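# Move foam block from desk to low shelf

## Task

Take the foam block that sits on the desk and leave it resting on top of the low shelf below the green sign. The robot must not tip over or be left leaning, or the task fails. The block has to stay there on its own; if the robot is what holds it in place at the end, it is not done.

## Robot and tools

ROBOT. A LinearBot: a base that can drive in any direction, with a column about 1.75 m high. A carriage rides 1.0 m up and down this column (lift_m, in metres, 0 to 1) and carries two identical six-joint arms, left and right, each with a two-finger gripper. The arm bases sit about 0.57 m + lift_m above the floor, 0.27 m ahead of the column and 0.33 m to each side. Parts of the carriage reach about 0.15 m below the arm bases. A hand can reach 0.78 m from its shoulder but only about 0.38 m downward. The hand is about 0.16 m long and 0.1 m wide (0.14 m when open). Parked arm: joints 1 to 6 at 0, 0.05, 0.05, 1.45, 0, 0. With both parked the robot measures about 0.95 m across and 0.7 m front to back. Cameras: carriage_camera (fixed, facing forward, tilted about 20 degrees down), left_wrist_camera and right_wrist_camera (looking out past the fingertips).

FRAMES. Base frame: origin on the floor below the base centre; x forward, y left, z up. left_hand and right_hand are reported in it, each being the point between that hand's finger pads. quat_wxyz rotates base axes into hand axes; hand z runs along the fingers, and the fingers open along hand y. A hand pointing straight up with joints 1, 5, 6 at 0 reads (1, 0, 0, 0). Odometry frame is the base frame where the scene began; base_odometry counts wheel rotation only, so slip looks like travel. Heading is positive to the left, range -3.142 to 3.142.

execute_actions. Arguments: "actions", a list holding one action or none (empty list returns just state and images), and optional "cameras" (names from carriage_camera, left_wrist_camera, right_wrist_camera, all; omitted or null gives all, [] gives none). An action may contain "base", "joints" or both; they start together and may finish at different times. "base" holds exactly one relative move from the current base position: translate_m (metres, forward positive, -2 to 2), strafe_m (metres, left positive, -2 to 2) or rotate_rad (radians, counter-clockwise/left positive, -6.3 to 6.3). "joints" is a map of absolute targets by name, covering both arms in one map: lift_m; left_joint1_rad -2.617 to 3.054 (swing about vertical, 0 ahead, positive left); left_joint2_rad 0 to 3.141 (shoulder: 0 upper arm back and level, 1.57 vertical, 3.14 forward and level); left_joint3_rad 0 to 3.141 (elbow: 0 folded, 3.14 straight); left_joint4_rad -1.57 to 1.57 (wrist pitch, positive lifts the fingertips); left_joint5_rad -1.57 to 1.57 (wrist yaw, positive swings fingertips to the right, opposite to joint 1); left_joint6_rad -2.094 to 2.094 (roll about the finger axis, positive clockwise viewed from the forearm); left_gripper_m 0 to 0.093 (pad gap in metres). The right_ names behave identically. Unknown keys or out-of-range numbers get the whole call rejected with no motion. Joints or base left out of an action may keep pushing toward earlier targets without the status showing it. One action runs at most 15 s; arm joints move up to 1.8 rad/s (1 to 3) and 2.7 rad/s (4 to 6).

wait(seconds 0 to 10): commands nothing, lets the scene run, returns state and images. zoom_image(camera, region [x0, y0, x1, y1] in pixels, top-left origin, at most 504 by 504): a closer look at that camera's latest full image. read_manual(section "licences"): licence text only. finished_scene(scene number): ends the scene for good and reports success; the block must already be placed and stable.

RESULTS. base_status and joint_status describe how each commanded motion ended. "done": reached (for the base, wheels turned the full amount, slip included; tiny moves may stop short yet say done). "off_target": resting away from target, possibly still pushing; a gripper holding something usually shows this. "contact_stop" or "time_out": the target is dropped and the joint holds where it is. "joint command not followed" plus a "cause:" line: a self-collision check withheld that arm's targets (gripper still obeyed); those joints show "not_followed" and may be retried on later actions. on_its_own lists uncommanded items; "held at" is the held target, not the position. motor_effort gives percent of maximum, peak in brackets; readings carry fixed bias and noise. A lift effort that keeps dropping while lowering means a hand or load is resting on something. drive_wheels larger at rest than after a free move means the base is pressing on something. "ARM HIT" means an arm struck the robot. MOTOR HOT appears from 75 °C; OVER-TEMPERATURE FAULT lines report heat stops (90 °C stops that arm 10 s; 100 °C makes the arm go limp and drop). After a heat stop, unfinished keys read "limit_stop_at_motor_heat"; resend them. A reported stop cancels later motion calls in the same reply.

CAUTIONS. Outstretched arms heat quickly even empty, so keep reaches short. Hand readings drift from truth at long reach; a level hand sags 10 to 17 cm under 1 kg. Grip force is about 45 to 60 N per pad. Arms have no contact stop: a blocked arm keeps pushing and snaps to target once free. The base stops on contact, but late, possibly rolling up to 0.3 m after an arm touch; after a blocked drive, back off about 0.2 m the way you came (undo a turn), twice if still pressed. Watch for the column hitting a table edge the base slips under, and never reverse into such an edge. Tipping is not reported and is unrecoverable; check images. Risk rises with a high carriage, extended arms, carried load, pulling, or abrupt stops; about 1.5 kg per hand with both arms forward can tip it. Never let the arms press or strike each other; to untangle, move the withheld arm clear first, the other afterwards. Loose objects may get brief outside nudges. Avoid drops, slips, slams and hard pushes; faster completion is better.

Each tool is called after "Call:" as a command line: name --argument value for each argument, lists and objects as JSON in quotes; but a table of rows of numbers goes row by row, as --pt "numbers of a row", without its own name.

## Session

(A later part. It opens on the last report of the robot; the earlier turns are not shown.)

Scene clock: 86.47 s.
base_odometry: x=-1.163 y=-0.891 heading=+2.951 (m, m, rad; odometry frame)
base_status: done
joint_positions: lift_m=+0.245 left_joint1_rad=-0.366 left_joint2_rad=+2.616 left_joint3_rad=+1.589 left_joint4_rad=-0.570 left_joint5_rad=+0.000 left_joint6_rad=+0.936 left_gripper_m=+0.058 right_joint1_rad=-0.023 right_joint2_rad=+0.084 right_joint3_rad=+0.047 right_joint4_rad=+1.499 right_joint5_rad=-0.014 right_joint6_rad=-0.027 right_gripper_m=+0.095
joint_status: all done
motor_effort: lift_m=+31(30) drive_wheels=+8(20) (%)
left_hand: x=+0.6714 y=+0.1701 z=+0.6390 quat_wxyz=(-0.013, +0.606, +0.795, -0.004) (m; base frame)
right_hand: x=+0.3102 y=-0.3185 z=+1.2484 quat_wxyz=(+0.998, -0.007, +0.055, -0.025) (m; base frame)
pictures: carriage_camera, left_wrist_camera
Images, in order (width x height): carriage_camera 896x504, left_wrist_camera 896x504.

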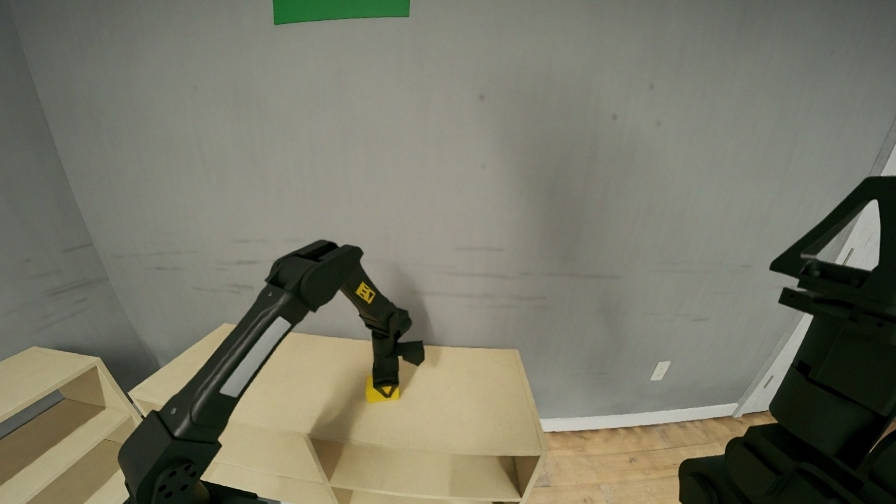

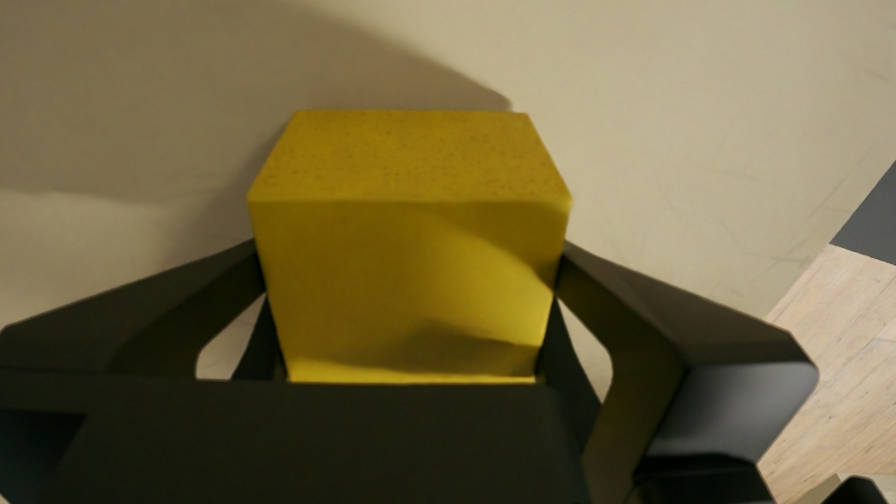

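The shadow shows the block is only a few millimetres above the shelf.

Call:
execute_actions --actions '[{"joints":{"lift_m":0.24}}]' --cameras '["left_wrist_camera"]'

Call:
execute_actions --actions '[{"joints":{"left_gripper_m":0.093}}]' --cameras '[]'

Call:
execute_actions --actions '[{"joints":{"lift_m":0.32}}]' --cameras '["carriage_camera","left_wrist_camera"]'

Scene clock: 90.07 s.
base_odometry: x=-1.163 y=-0.891 heading=+2.951 (m, m, rad; odometry frame)
base_status: not commanded
joint_positions: lift_m=+0.240 left_joint1_rad=-0.366 left_joint2_rad=+2.612 left_joint3_rad=+1.589 left_joint4_rad=-0.569 left_joint5_rad=+0.000 left_joint6_rad=+0.936 left_gripper_m=+0.058 right_joint1_rad=-0.023 right_joint2_rad=+0.084 right_joint3_rad=+0.047 right_joint4_rad=+1.500 right_joint5_rad=-0.014 right_joint6_rad=-0.027 right_gripper_m=+0.095
joint_status: all done
motor_effort: lift_m=+29(33) drive_wheels=-7(8) (%)
left_hand: x=+0.6729 y=+0.1695 z=+0.6359 quat_wxyz=(-0.010, +0.606, +0.796, -0.003) (m; base frame)
right_hand: x=+0.3101 y=-0.3185 z=+1.2435 quat_wxyz=(+0.998, -0.007, +0.054, -0.025) (m; base frame)
pictures: left_wrist_camera
Images, in order (width x height): left_wrist_camera 896x504.

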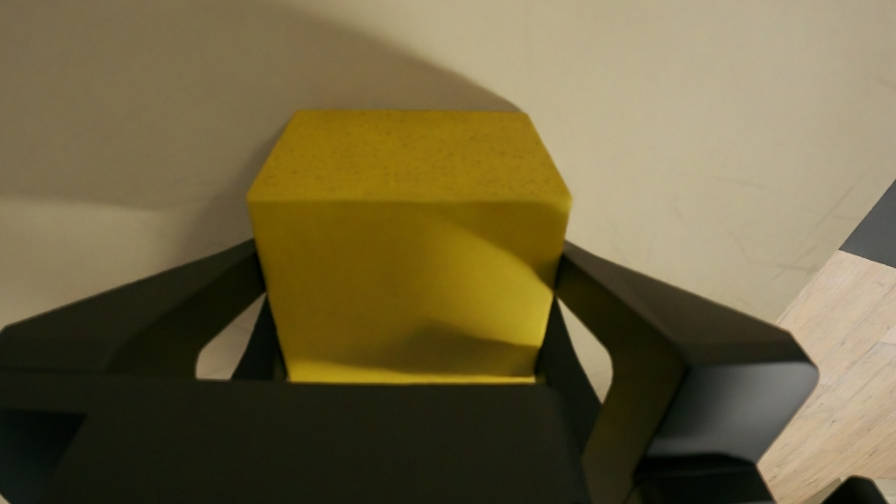

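Scene clock: 90.67 s.
base_odometry: x=-1.163 y=-0.891 heading=+2.951 (m, m, rad; odometry frame)
base_status: not commanded
joint_positions: lift_m=+0.240 left_joint1_rad=-0.366 left_joint2_rad=+2.612 left_joint3_rad=+1.589 left_joint4_rad=-0.569 left_joint5_rad=+0.000 left_joint6_rad=+0.936 left_gripper_m=+0.093 right_joint1_rad=-0.023 right_joint2_rad=+0.084 right_joint3_rad=+0.047 right_joint4_rad=+1.500 right_joint5_rad=-0.014 right_joint6_rad=-0.027 right_gripper_m=+0.095
joint_status: all done
motor_effort: lift_m=+29(29) drive_wheels=-7(7) (%)
left_hand: x=+0.6729 y=+0.1695 z=+0.6359 quat_wxyz=(-0.010, +0.606, +0.796, -0.003) (m; base frame)
right_hand: x=+0.3101 y=-0.3185 z=+1.2435 quat_wxyz=(+0.998, -0.007, +0.054, -0.025) (m; base frame)
pictures: none
No camera images: the call's "cameras" was empty. Leave "cameras" out to get every camera's image.

Scene clock: 91.53 s.
base_odometry: x=-1.163 y=-0.891 heading=+2.951 (m, m, rad; odometry frame)
base_status: not commanded
joint_positions: lift_m=+0.320 left_joint1_rad=-0.366 left_joint2_rad=+2.604 left_joint3_rad=+1.589 left_joint4_rad=-0.571 left_joint5_rad=+0.000 left_joint6_rad=+0.936 left_gripper_m=+0.093 right_joint1_rad=-0.023 right_joint2_rad=+0.084 right_joint3_rad=+0.047 right_joint4_rad=+1.500 right_joint5_rad=-0.014 right_joint6_rad=-0.027 right_gripper_m=+0.095
joint_status: all done
motor_effort: lift_m=+33(41) drive_wheels=+9(8) (%)
left_hand: x=+0.6746 y=+0.1689 z=+0.7187 quat_wxyz=(-0.007, +0.606, +0.796, -0.002) (m; base frame)
right_hand: x=+0.3100 y=-0.3185 z=+1.3233 quat_wxyz=(+0.998, -0.007, +0.054, -0.025) (m; base frame)
pictures: carriage_camera, left_wrist_camera
Images, in order (width x height): carriage_camera 896x504, left_wrist_camera 896x504.

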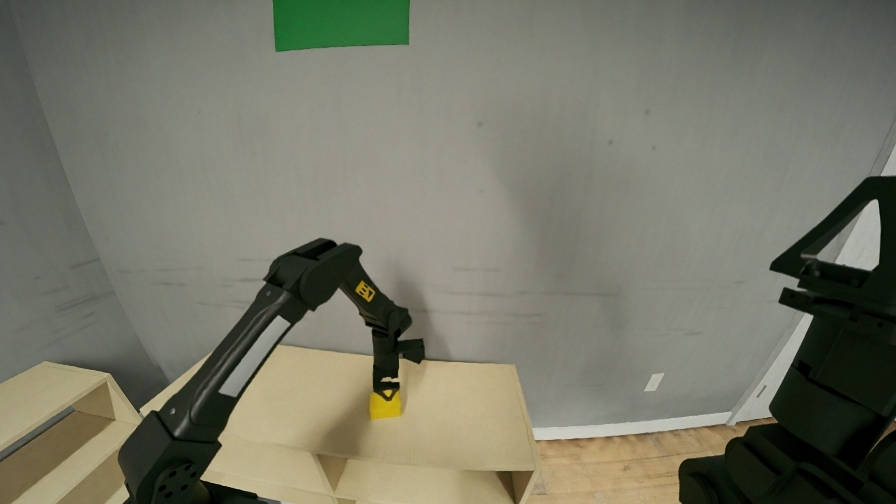

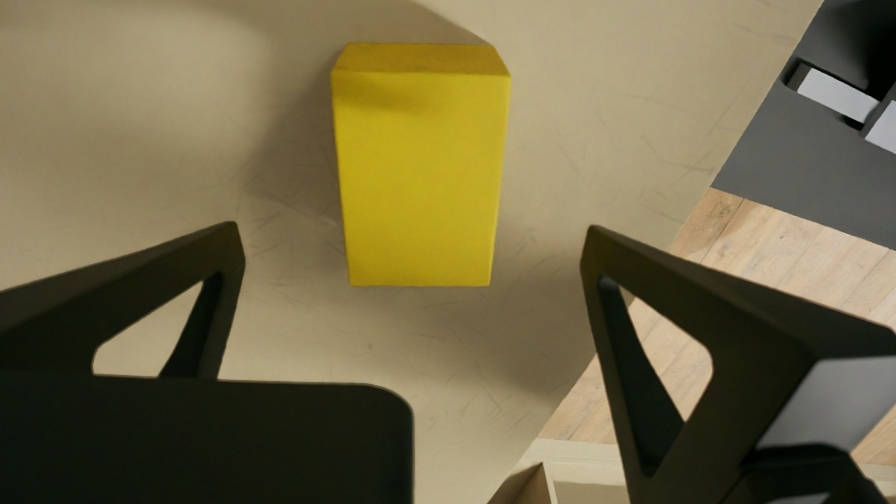

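Call:
finished_scene --scene 1

The scene is finished: the task was done.


## Next scene

The same job, from a new start.

Call:
execute_actions --actions '[]' --cameras '["carriage_camera"]'

Scene clock: 0.00 s.
base_odometry: x=+0.000 y=+0.000 heading=+0.000 (m, m, rad; odometry frame)
base_status: not commanded
joint_positions: lift_m=+0.303 left_joint1_rad=-0.010 left_joint2_rad=+0.058 left_joint3_rad=+0.012 left_joint4_rad=+1.423 left_joint5_rad=-0.028 left_joint6_rad=-0.037 left_gripper_m=+0.095 right_joint1_rad=-0.032 right_joint2_rad=+0.083 right_joint3_rad=+0.037 right_joint4_rad=+1.412 right_joint5_rad=-0.010 right_joint6_rad=+0.017 right_gripper_m=+0.095
joint_status: not commanded
motor_effort: lift_m=+32 drive_wheels=-1 (%)
left_hand: x=+0.3308 y=+0.3247 z=+1.2940 quat_wxyz=(+0.995, -0.015, +0.097, -0.022) (m; base frame)
right_hand: x=+0.3339 y=-0.3203 z=+1.3000 quat_wxyz=(+0.995, -0.003, +0.102, -0.007) (m; base frame)
pictures: carriage_camera
Images, in order (width x height): carriage_camera 896x504.

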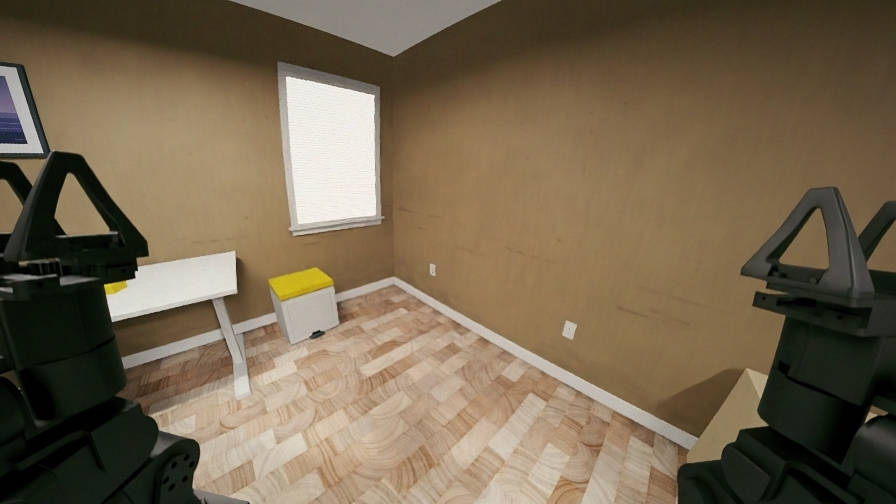

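Call:
execute_actions --actions '[{"base":{"rotate_rad":0.95},"joints":{"lift_m":0.5,"left_joint1_rad":0.0,"left_joint2_rad":2.6,"left_joint3_rad":1.6,"left_joint4_rad":-0.57,"left_joint5_rad":0,"left_joint6_rad":1.3}}]' --cameras '["carriage_camera"]'

Scene clock: 6.73 s.
base_odometry: x=+0.000 y=+0.000 heading=+0.950 (m, m, rad; odometry frame)
base_status: done
joint_positions: lift_m=+0.500 left_joint1_rad=+0.004 left_joint2_rad=+2.607 left_joint3_rad=+1.587 left_joint4_rad=-0.574 left_joint5_rad=-0.005 left_joint6_rad=+1.293 left_gripper_m=+0.095 right_joint1_rad=-0.032 right_joint2_rad=+0.083 right_joint3_rad=+0.037 right_joint4_rad=+1.412 right_joint5_rad=-0.009 right_joint6_rad=+0.017 right_gripper_m=+0.095
joint_status: all done
motor_effort: lift_m=+32(40) drive_wheels=+5(16) (%)
left_hand: x=+0.7001 y=+0.3227 z=+0.8970 quat_wxyz=(-0.011, +0.601, +0.799, -0.005) (m; base frame)
right_hand: x=+0.3340 y=-0.3205 z=+1.4971 quat_wxyz=(+0.995, -0.002, +0.103, -0.007) (m; base frame)
pictures: carriage_camera
Images, in order (width x height): carriage_camera 896x504.

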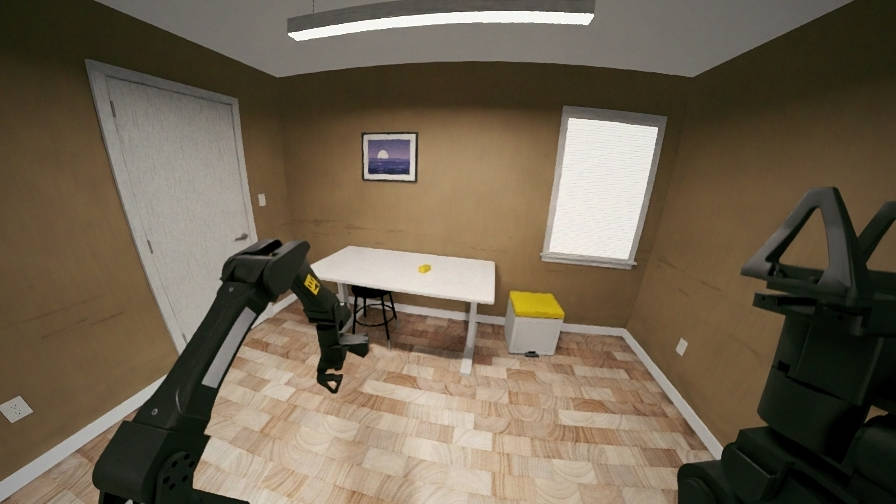

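Call:
execute_actions --actions '[{"base":{"translate_m":1.17},"joints":{"left_joint1_rad":-0.28,"left_joint6_rad":0.8}}]' --cameras '["carriage_camera","left_wrist_camera"]'

Scene clock: 16.13 s.
base_odometry: x=+0.680 y=+0.952 heading=+0.951 (m, m, rad; odometry frame)
base_status: done
joint_positions: lift_m=+0.500 left_joint1_rad=-0.281 left_joint2_rad=+2.607 left_joint3_rad=+1.587 left_joint4_rad=-0.573 left_joint5_rad=+0.000 left_joint6_rad=+0.806 left_gripper_m=+0.095 right_joint1_rad=-0.032 right_joint2_rad=+0.083 right_joint3_rad=+0.037 right_joint4_rad=+1.412 right_joint5_rad=-0.009 right_joint6_rad=+0.017 right_gripper_m=+0.095
joint_status: all done
motor_effort: lift_m=+32(32) drive_wheels=-6(23) (%)
left_hand: x=+0.6838 y=+0.2036 z=+0.8970 quat_wxyz=(-0.011, +0.517, +0.856, -0.003) (m; base frame)
right_hand: x=+0.3338 y=-0.3205 z=+1.4971 quat_wxyz=(+0.995, -0.002, +0.102, -0.007) (m; base frame)
pictures: carriage_camera, left_wrist_camera
Images, in order (width x height): carriage_camera 896x504, left_wrist_camera 896x504.

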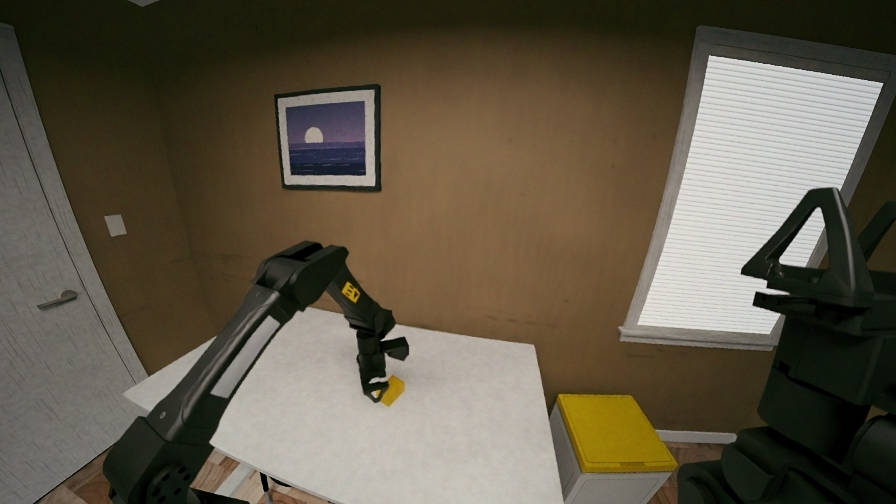

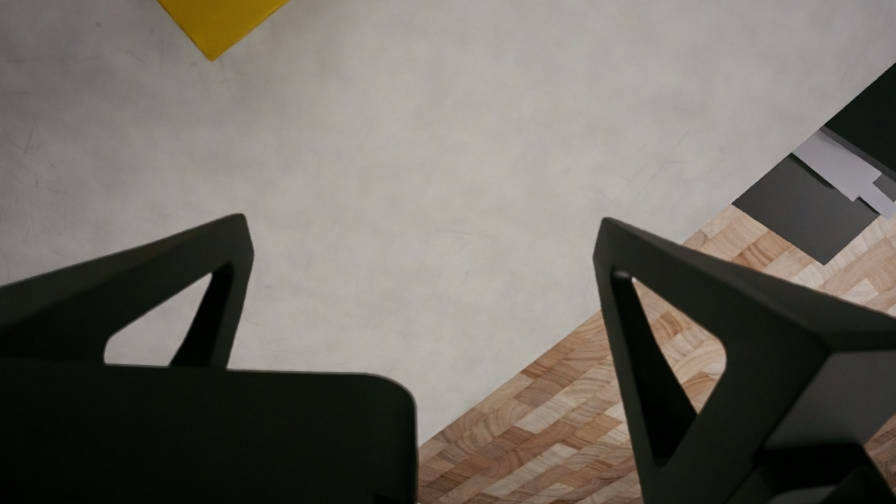

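Call:
execute_actions --actions '[{"base":{"translate_m":0.12},"joints":{"lift_m":0.43,"left_joint1_rad":-0.31,"left_joint6_rad":0.18}}]' --cameras '["carriage_camera","left_wrist_camera"]'

Scene clock: 21.27 s.
base_odometry: x=+0.749 y=+1.050 heading=+0.951 (m, m, rad; odometry frame)
base_status: done
joint_positions: lift_m=+0.430 left_joint1_rad=-0.312 left_joint2_rad=+2.609 left_joint3_rad=+1.587 left_joint4_rad=-0.572 left_joint5_rad=+0.000 left_joint6_rad=+0.187 left_gripper_m=+0.095 right_joint1_rad=-0.032 right_joint2_rad=+0.083 right_joint3_rad=+0.037 right_joint4_rad=+1.412 right_joint5_rad=-0.009 right_joint6_rad=+0.017 right_gripper_m=+0.095
joint_status: all done
motor_effort: lift_m=+31(30) drive_wheels=-6(18) (%)
left_hand: x=+0.6798 y=+0.1911 z=+0.8265 quat_wxyz=(-0.012, +0.247, +0.969, +0.001) (m; base frame)
right_hand: x=+0.3339 y=-0.3205 z=+1.4272 quat_wxyz=(+0.995, -0.002, +0.103, -0.007) (m; base frame)
pictures: carriage_camera, left_wrist_camera
Images, in order (width x height): carriage_camera 896x504, left_wrist_camera 896x504.

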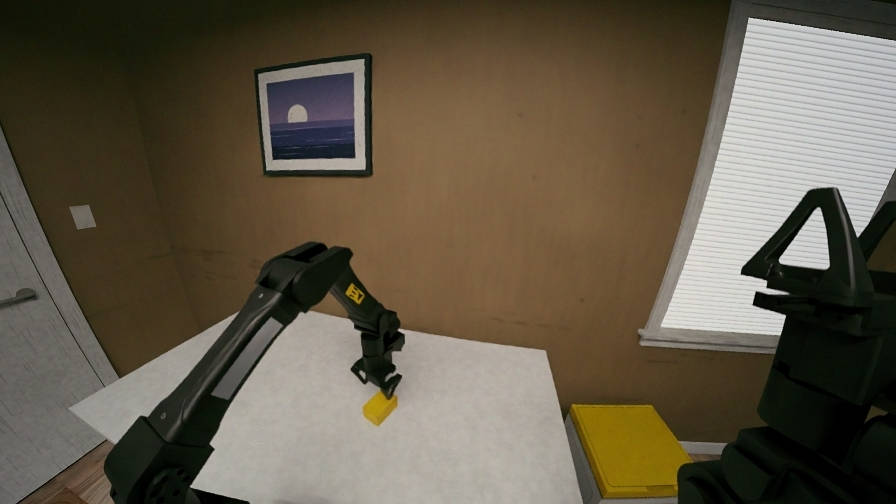

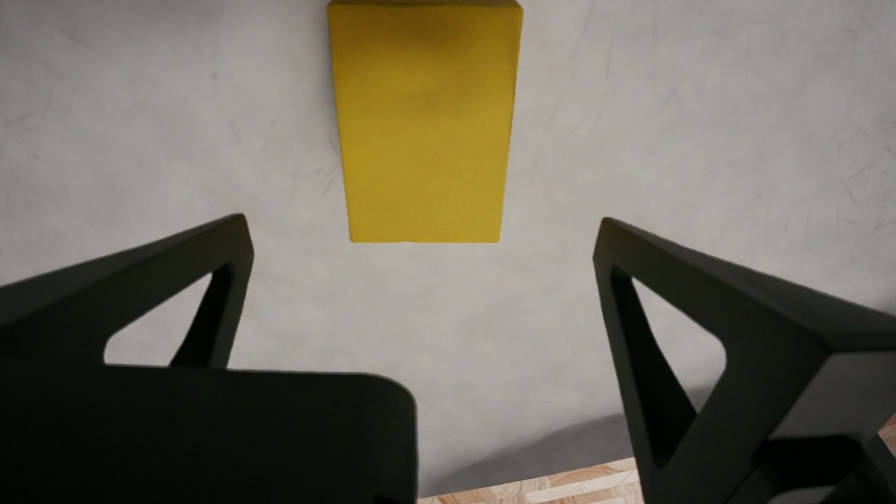

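Call:
execute_actions --actions '[{"joints":{"lift_m":0.355}}]' --cameras '["carriage_camera","left_wrist_camera"]'

Call:
zoom_image --camera "carriage_camera" --region '[300, 320, 460, 440]'

Scene clock: 24.53 s.
base_odometry: x=+0.749 y=+1.050 heading=+0.951 (m, m, rad; odometry frame)
base_status: not commanded
joint_positions: lift_m=+0.355 left_joint1_rad=-0.312 left_joint2_rad=+2.609 left_joint3_rad=+1.587 left_joint4_rad=-0.572 left_joint5_rad=+0.000 left_joint6_rad=+0.187 left_gripper_m=+0.095 right_joint1_rad=-0.032 right_joint2_rad=+0.083 right_joint3_rad=+0.037 right_joint4_rad=+1.412 right_joint5_rad=-0.009 right_joint6_rad=+0.017 right_gripper_m=+0.095
joint_status: all done
motor_effort: lift_m=+30(30) drive_wheels=-6(6) (%)
left_hand: x=+0.6798 y=+0.1911 z=+0.7516 quat_wxyz=(-0.012, +0.247, +0.969, +0.001) (m; base frame)
right_hand: x=+0.3339 y=-0.3205 z=+1.3523 quat_wxyz=(+0.995, -0.002, +0.103, -0.007) (m; base frame)
pictures: carriage_camera, left_wrist_camera
Images, in order (width x height): carriage_camera 896x504, left_wrist_camera 896x504.

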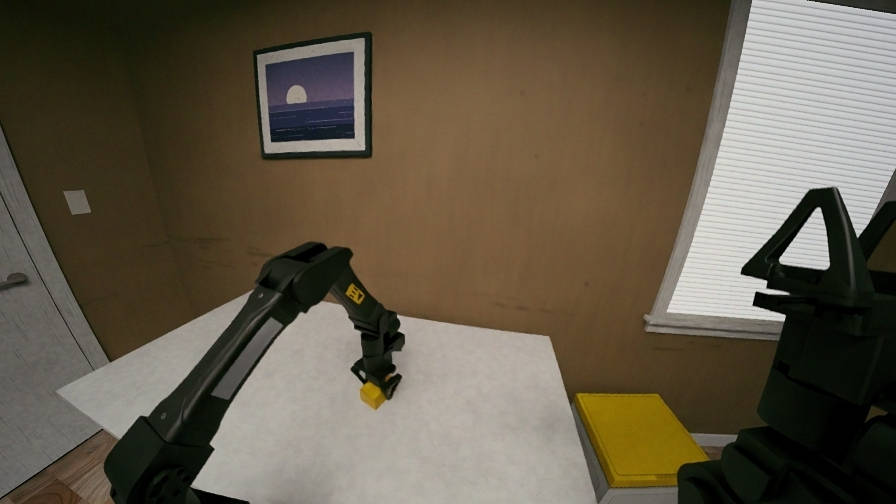

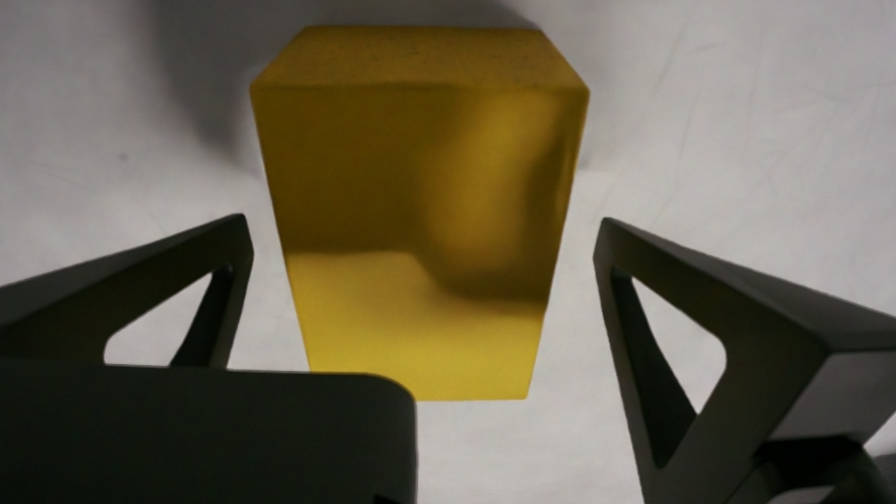

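Region (300, 320, 460, 440) of carriage_camera's 896x504 image, scaled by 3.150, with more detail than that image has; it fills the top 378 rows of this view, and the rest is white.

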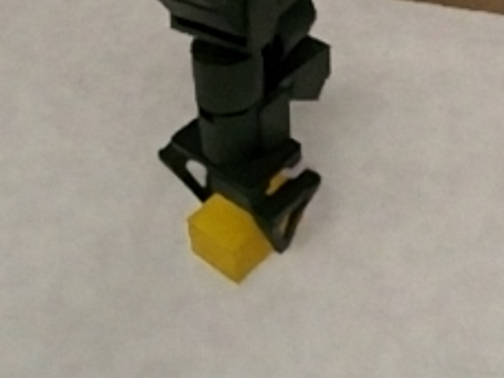

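Call:
execute_actions --actions '[{"joints":{"lift_m":0.349,"left_gripper_m":0.04}}]' --cameras '["left_wrist_camera"]'

Call:
execute_actions --actions '[{"joints":{"lift_m":0.38}}]' --cameras '[]'

Call:
execute_actions --actions '[{"base":{"translate_m":-1.3},"joints":{"lift_m":0.41,"right_joint1_rad":3.0,"right_joint4_rad":0.8}}]'

Scene clock: 30.80 s.
base_odometry: x=+0.749 y=+1.050 heading=+0.951 (m, m, rad; odometry frame)
base_status: not commanded
joint_positions: lift_m=+0.349 left_joint1_rad=-0.312 left_joint2_rad=+2.610 left_joint3_rad=+1.587 left_joint4_rad=-0.571 left_joint5_rad=+0.000 left_joint6_rad=+0.187 left_gripper_m=+0.059 right_joint1_rad=-0.032 right_joint2_rad=+0.083 right_joint3_rad=+0.037 right_joint4_rad=+1.412 right_joint5_rad=-0.009 right_joint6_rad=+0.017 right_gripper_m=+0.095
joint_status: left_gripper_m off_target (ended at +0.059, target +0.040); the others done
motor_effort: lift_m=+30(30) drive_wheels=+6(6) (%)
left_hand: x=+0.6795 y=+0.1911 z=+0.7451 quat_wxyz=(-0.012, +0.247, +0.969, +0.001) (m; base frame)
right_hand: x=+0.3339 y=-0.3205 z=+1.3463 quat_wxyz=(+0.995, -0.002, +0.103, -0.007) (m; base frame)
pictures: left_wrist_camera
Images, in order (width x height): left_wrist_camera 896x504.

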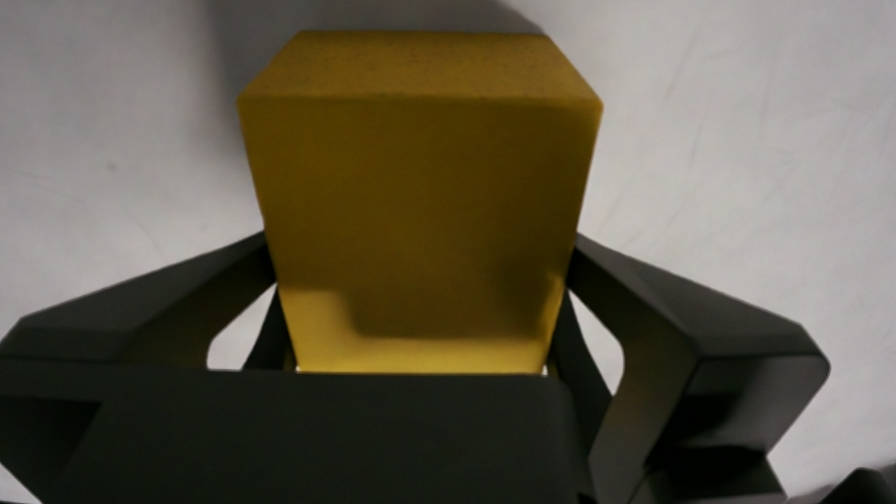

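Scene clock: 31.43 s.
base_odometry: x=+0.749 y=+1.050 heading=+0.951 (m, m, rad; odometry frame)
base_status: not commanded
joint_positions: lift_m=+0.380 left_joint1_rad=-0.312 left_joint2_rad=+2.604 left_joint3_rad=+1.587 left_joint4_rad=-0.571 left_joint5_rad=+0.000 left_joint6_rad=+0.187 left_gripper_m=+0.059 right_joint1_rad=-0.032 right_joint2_rad=+0.083 right_joint3_rad=+0.037 right_joint4_rad=+1.412 right_joint5_rad=-0.009 right_joint6_rad=+0.017 right_gripper_m=+0.095
joint_status: all done
motor_effort: lift_m=+33(39) drive_wheels=+7(6) (%)
left_hand: x=+0.6814 y=+0.1905 z=+0.7784 quat_wxyz=(-0.009, +0.247, +0.969, +0.000) (m; base frame)
right_hand: x=+0.3339 y=-0.3205 z=+1.3771 quat_wxyz=(+0.995, -0.002, +0.103, -0.007) (m; base frame)
pictures: none
No camera images: the call's "cameras" was empty. Leave "cameras" out to get every camera's image.

Scene clock: 36.30 s.
base_odometry: x=-0.006 y=-0.008 heading=+0.951 (m, m, rad; odometry frame)
base_status: done
joint_positions: lift_m=+0.410 left_joint1_rad=-0.312 left_joint2_rad=+2.602 left_joint3_rad=+1.587 left_joint4_rad=-0.569 left_joint5_rad=+0.000 left_joint6_rad=+0.187 left_gripper_m=+0.059 right_joint1_rad=+2.995 right_joint2_rad=+0.083 right_joint3_rad=+0.037 right_joint4_rad=+0.792 right_joint5_rad=-0.009 right_joint6_rad=+0.017 right_gripper_m=+0.095
joint_status: all done
motor_effort: lift_m=+33(38) drive_wheels=-1(28) (%)
left_hand: x=+0.6823 y=+0.1904 z=+0.8090 quat_wxyz=(-0.007, +0.247, +0.969, +0.000) (m; base frame)
right_hand: x=+0.0960 y=-0.2949 z=+1.3332 quat_wxyz=(+0.057, -0.400, +0.028, +0.914) (m; base frame)
pictures: carriage_camera, left_wrist_camera, right_wrist_camera
Images, in order (width x height): carriage_camera 896x504, left_wrist_camera 896x504, right_wrist_camera 896x504.

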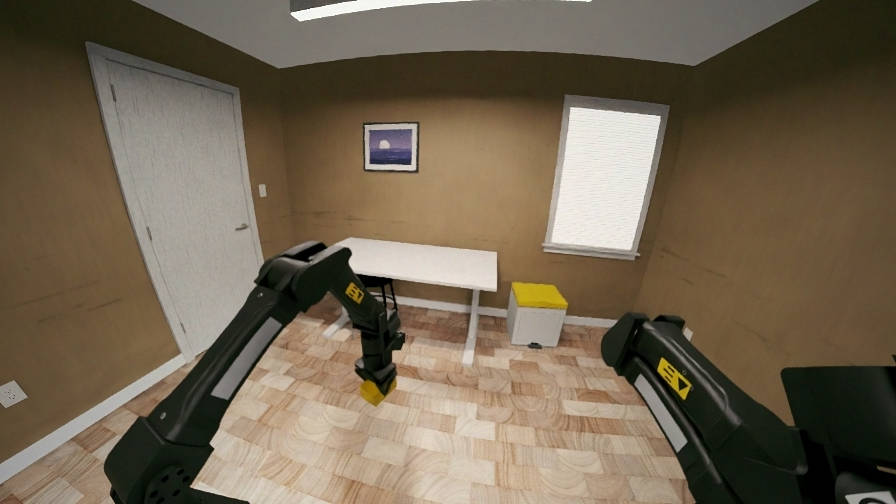

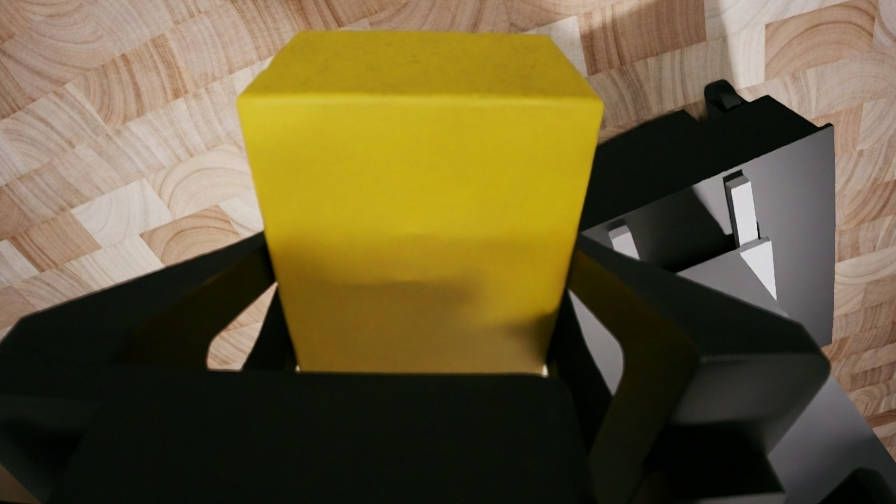

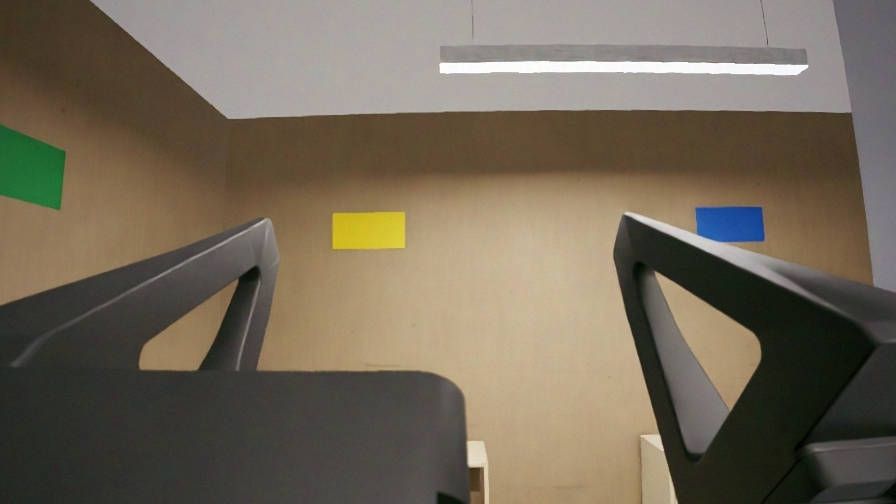

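Call:
execute_actions --actions '[{"base":{"rotate_rad":-2.3},"joints":{"lift_m":0.32,"right_joint1_rad":0.0,"right_joint4_rad":1.45}}]' --cameras '["carriage_camera"]'

Scene clock: 45.97 s.
base_odometry: x=-0.005 y=-0.008 heading=-1.348 (m, m, rad; odometry frame)
base_status: done
joint_positions: lift_m=+0.320 left_joint1_rad=-0.308 left_joint2_rad=+2.610 left_joint3_rad=+1.587 left_joint4_rad=-0.562 left_joint5_rad=+0.000 left_joint6_rad=+0.186 left_gripper_m=+0.059 right_joint1_rad=+0.006 right_joint2_rad=+0.083 right_joint3_rad=+0.037 right_joint4_rad=+1.447 right_joint5_rad=-0.008 right_joint6_rad=+0.017 right_gripper_m=+0.095
joint_status: all done
motor_effort: lift_m=+30(31) drive_wheels=+6(16) (%)
left_hand: x=+0.6824 y=+0.1920 z=+0.7162 quat_wxyz=(-0.007, +0.245, +0.970, +0.000) (m; base frame)
right_hand: x=+0.3253 y=-0.3186 z=+1.3189 quat_wxyz=(+0.996, -0.004, +0.085, +0.012) (m; base frame)
pictures: carriage_camera
Images, in order (width x height): carriage_camera 896x504.

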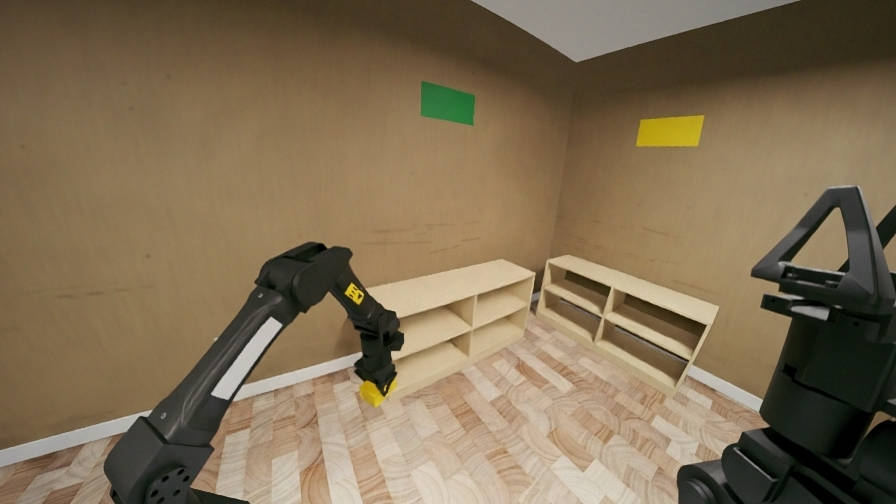

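Call:
execute_actions --actions '[{"base":{"translate_m":0.78},"joints":{"lift_m":0.3}}]' --cameras '["carriage_camera","left_wrist_camera"]'

Scene clock: 54.10 s.
base_odometry: x=+0.166 y=-0.769 heading=-1.349 (m, m, rad; odometry frame)
base_status: done
joint_positions: lift_m=+0.300 left_joint1_rad=-0.308 left_joint2_rad=+2.614 left_joint3_rad=+1.587 left_joint4_rad=-0.571 left_joint5_rad=+0.000 left_joint6_rad=+0.186 left_gripper_m=+0.059 right_joint1_rad=+0.006 right_joint2_rad=+0.083 right_joint3_rad=+0.037 right_joint4_rad=+1.448 right_joint5_rad=-0.008 right_joint6_rad=+0.017 right_gripper_m=+0.095
joint_status: all done
motor_effort: lift_m=+31(32) drive_wheels=-5(23) (%)
left_hand: x=+0.6793 y=+0.1930 z=+0.6947 quat_wxyz=(-0.013, +0.245, +0.969, +0.001) (m; base frame)
right_hand: x=+0.3252 y=-0.3186 z=+1.2989 quat_wxyz=(+0.996, -0.004, +0.085, +0.012) (m; base frame)
pictures: carriage_camera, left_wrist_camera
Images, in order (width x height): carriage_camera 896x504, left_wrist_camera 896x504.

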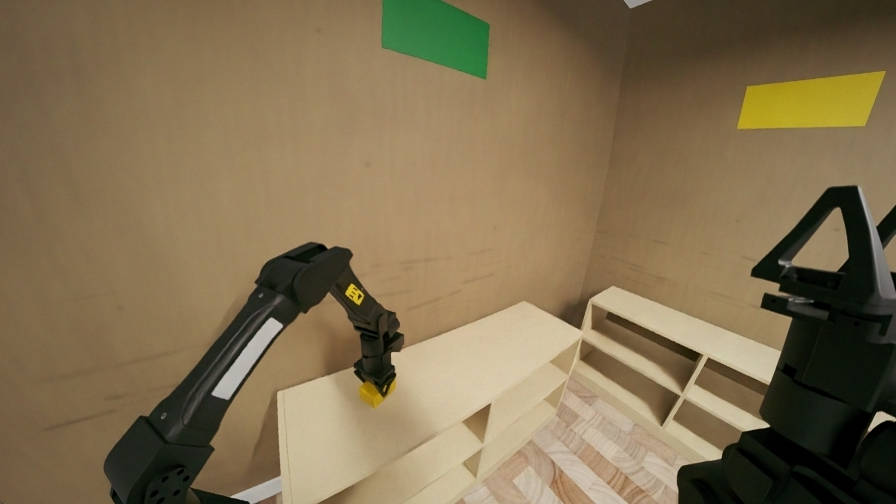

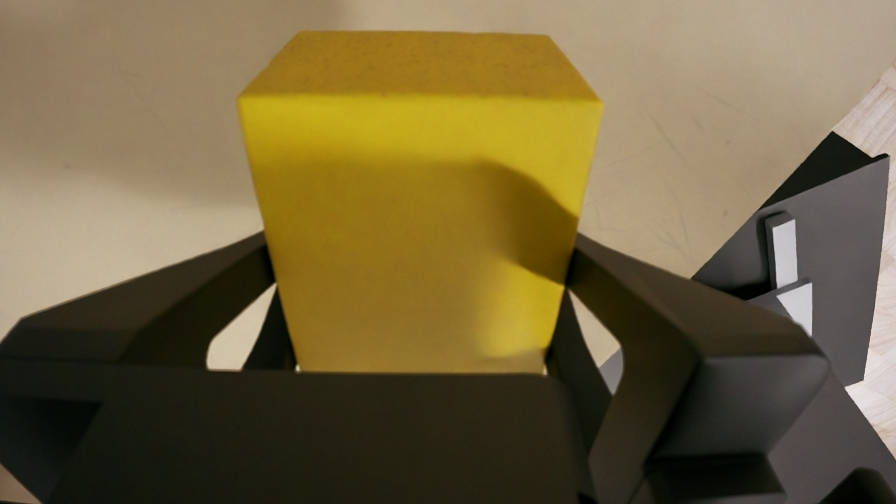

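Call:
execute_actions --actions '[{"joints":{"lift_m":0.255}}]' --cameras '["carriage_camera","left_wrist_camera"]'

Call:
zoom_image --camera "carriage_camera" --region '[300, 330, 460, 450]'

Scene clock: 57.53 s.
base_odometry: x=+0.166 y=-0.769 heading=-1.349 (m, m, rad; odometry frame)
base_status: not commanded
joint_positions: lift_m=+0.255 left_joint1_rad=-0.308 left_joint2_rad=+2.613 left_joint3_rad=+1.587 left_joint4_rad=-0.571 left_joint5_rad=+0.000 left_joint6_rad=+0.186 left_gripper_m=+0.059 right_joint1_rad=+0.006 right_joint2_rad=+0.083 right_joint3_rad=+0.037 right_joint4_rad=+1.448 right_joint5_rad=-0.008 right_joint6_rad=+0.017 right_gripper_m=+0.095
joint_status: all done
motor_effort: lift_m=+31(33) drive_wheels=-5(5) (%)
left_hand: x=+0.6793 y=+0.1930 z=+0.6500 quat_wxyz=(-0.013, +0.245, +0.969, +0.001) (m; base frame)
right_hand: x=+0.3252 y=-0.3186 z=+1.2539 quat_wxyz=(+0.996, -0.004, +0.084, +0.012) (m; base frame)
pictures: carriage_camera, left_wrist_camera
Images, in order (width x height): carriage_camera 896x504, left_wrist_camera 896x504.

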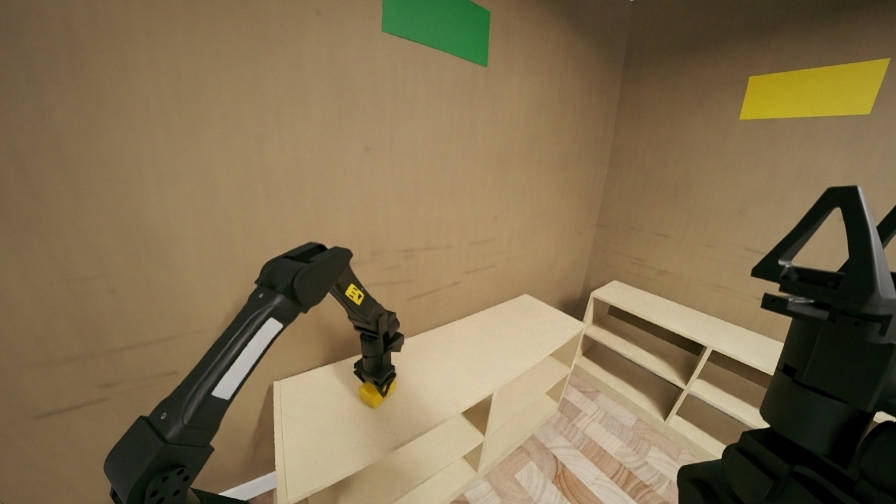

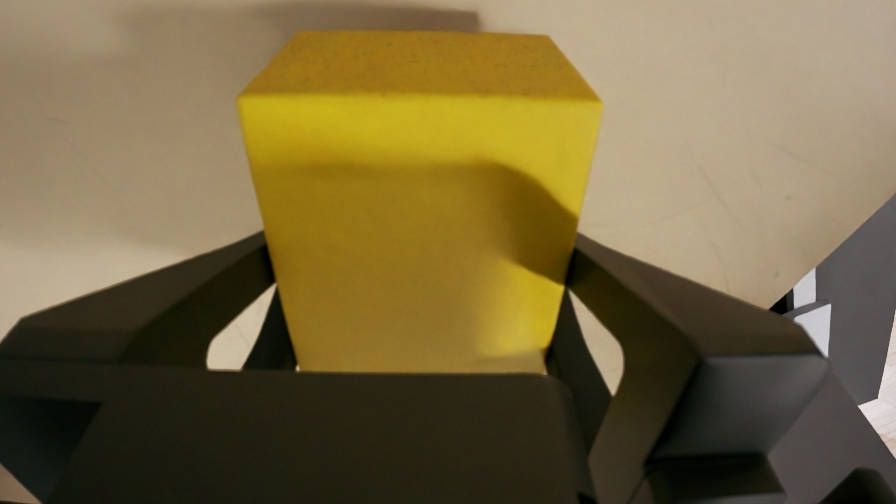

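Region (300, 330, 460, 450) of carriage_camera's 896x504 image, scaled by 3.150, with more detail than that image has; it fills the top 378 rows of this view, and the rest is white.

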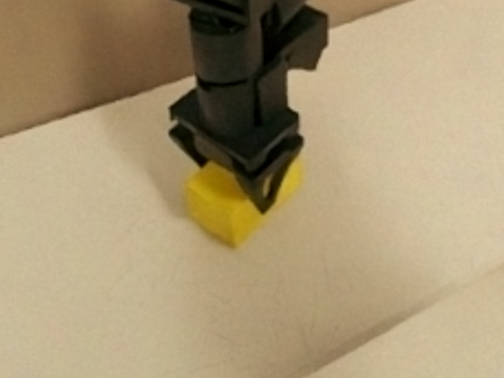

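The shadow gap matches about 1.5 cm, so this shelf is the same height as the last one.

Call:
execute_actions --actions '[{"joints":{"lift_m":0.239}}]' --cameras '["left_wrist_camera"]'

Scene clock: 62.10 s.
base_odometry: x=+0.166 y=-0.769 heading=-1.349 (m, m, rad; odometry frame)
base_status: not commanded
joint_positions: lift_m=+0.239 left_joint1_rad=-0.308 left_joint2_rad=+2.610 left_joint3_rad=+1.587 left_joint4_rad=-0.571 left_joint5_rad=+0.000 left_joint6_rad=+0.186 left_gripper_m=+0.059 right_joint1_rad=+0.006 right_joint2_rad=+0.083 right_joint3_rad=+0.037 right_joint4_rad=+1.449 right_joint5_rad=-0.009 right_joint6_rad=+0.017 right_gripper_m=+0.095
joint_status: all done
motor_effort: lift_m=+30(30) drive_wheels=+6(7) (%)
left_hand: x=+0.6800 y=+0.1927 z=+0.6350 quat_wxyz=(-0.012, +0.245, +0.970, +0.001) (m; base frame)
right_hand: x=+0.3250 y=-0.3185 z=+1.2380 quat_wxyz=(+0.996, -0.004, +0.084, +0.012) (m; base frame)
pictures: left_wrist_camera
Images, in order (width x height): left_wrist_camera 896x504.

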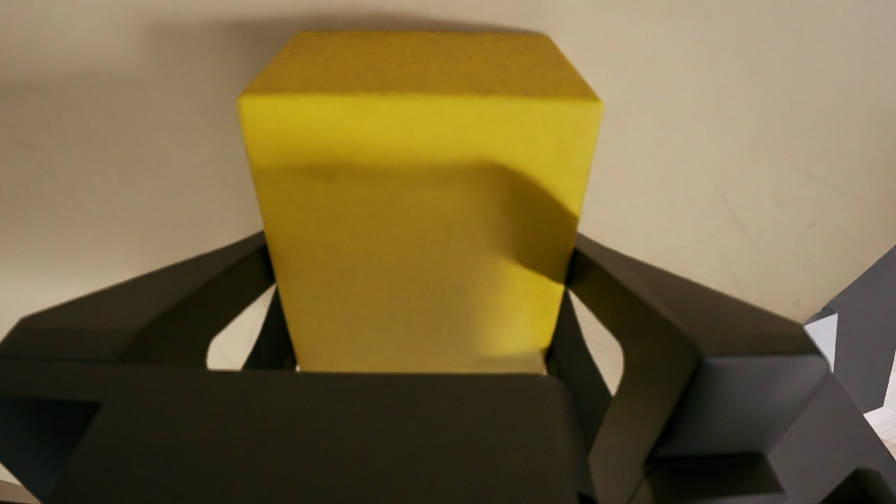

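Call:
execute_actions --actions '[{"joints":{"left_gripper_m":0.093}}]' --cameras '[]'

Call:
execute_actions --actions '[{"joints":{"lift_m":0.31}}]' --cameras '["carriage_camera","left_wrist_camera"]'

Scene clock: 66.47 s.
base_odometry: x=+0.166 y=-0.769 heading=-1.349 (m, m, rad; odometry frame)
base_status: not commanded
joint_positions: lift_m=+0.239 left_joint1_rad=-0.308 left_joint2_rad=+2.610 left_joint3_rad=+1.587 left_joint4_rad=-0.571 left_joint5_rad=+0.000 left_joint6_rad=+0.186 left_gripper_m=+0.093 right_joint1_rad=+0.006 right_joint2_rad=+0.083 right_joint3_rad=+0.037 right_joint4_rad=+1.449 right_joint5_rad=-0.009 right_joint6_rad=+0.017 right_gripper_m=+0.095
joint_status: all done
motor_effort: lift_m=+30(30) drive_wheels=+6(6) (%)
left_hand: x=+0.6800 y=+0.1927 z=+0.6350 quat_wxyz=(-0.012, +0.245, +0.970, +0.001) (m; base frame)
right_hand: x=+0.3250 y=-0.3185 z=+1.2380 quat_wxyz=(+0.996, -0.004, +0.084, +0.012) (m; base frame)
pictures: none
No camera images: the call's "cameras" was empty. Leave "cameras" out to get every camera's image.

Scene clock: 67.30 s.
base_odometry: x=+0.166 y=-0.769 heading=-1.349 (m, m, rad; odometry frame)
base_status: not commanded
joint_positions: lift_m=+0.310 left_joint1_rad=-0.308 left_joint2_rad=+2.604 left_joint3_rad=+1.587 left_joint4_rad=-0.570 left_joint5_rad=+0.000 left_joint6_rad=+0.186 left_gripper_m=+0.093 right_joint1_rad=+0.006 right_joint2_rad=+0.083 right_joint3_rad=+0.037 right_joint4_rad=+1.449 right_joint5_rad=-0.009 right_joint6_rad=+0.017 right_gripper_m=+0.095
joint_status: all done
motor_effort: lift_m=+33(41) drive_wheels=+6(5) (%)
left_hand: x=+0.6819 y=+0.1921 z=+0.7082 quat_wxyz=(-0.008, +0.245, +0.970, +0.001) (m; base frame)
right_hand: x=+0.3250 y=-0.3185 z=+1.3088 quat_wxyz=(+0.996, -0.004, +0.084, +0.012) (m; base frame)
pictures: carriage_camera, left_wrist_camera
Images, in order (width x height): carriage_camera 896x504, left_wrist_camera 896x504.

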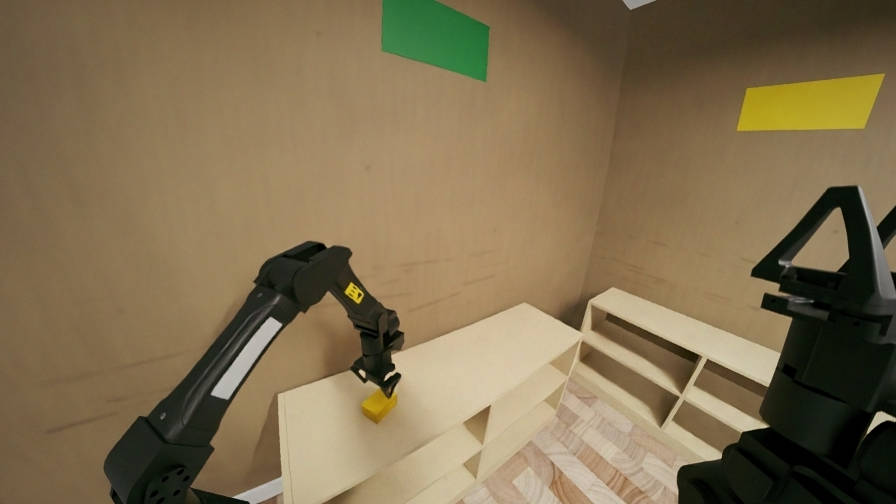

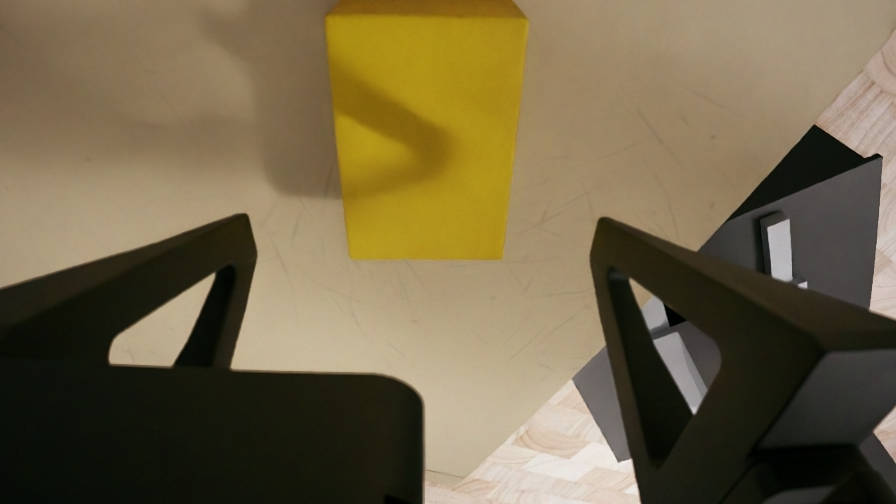

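Call:
finished_scene --scene 2

The scene is finished: the task was done.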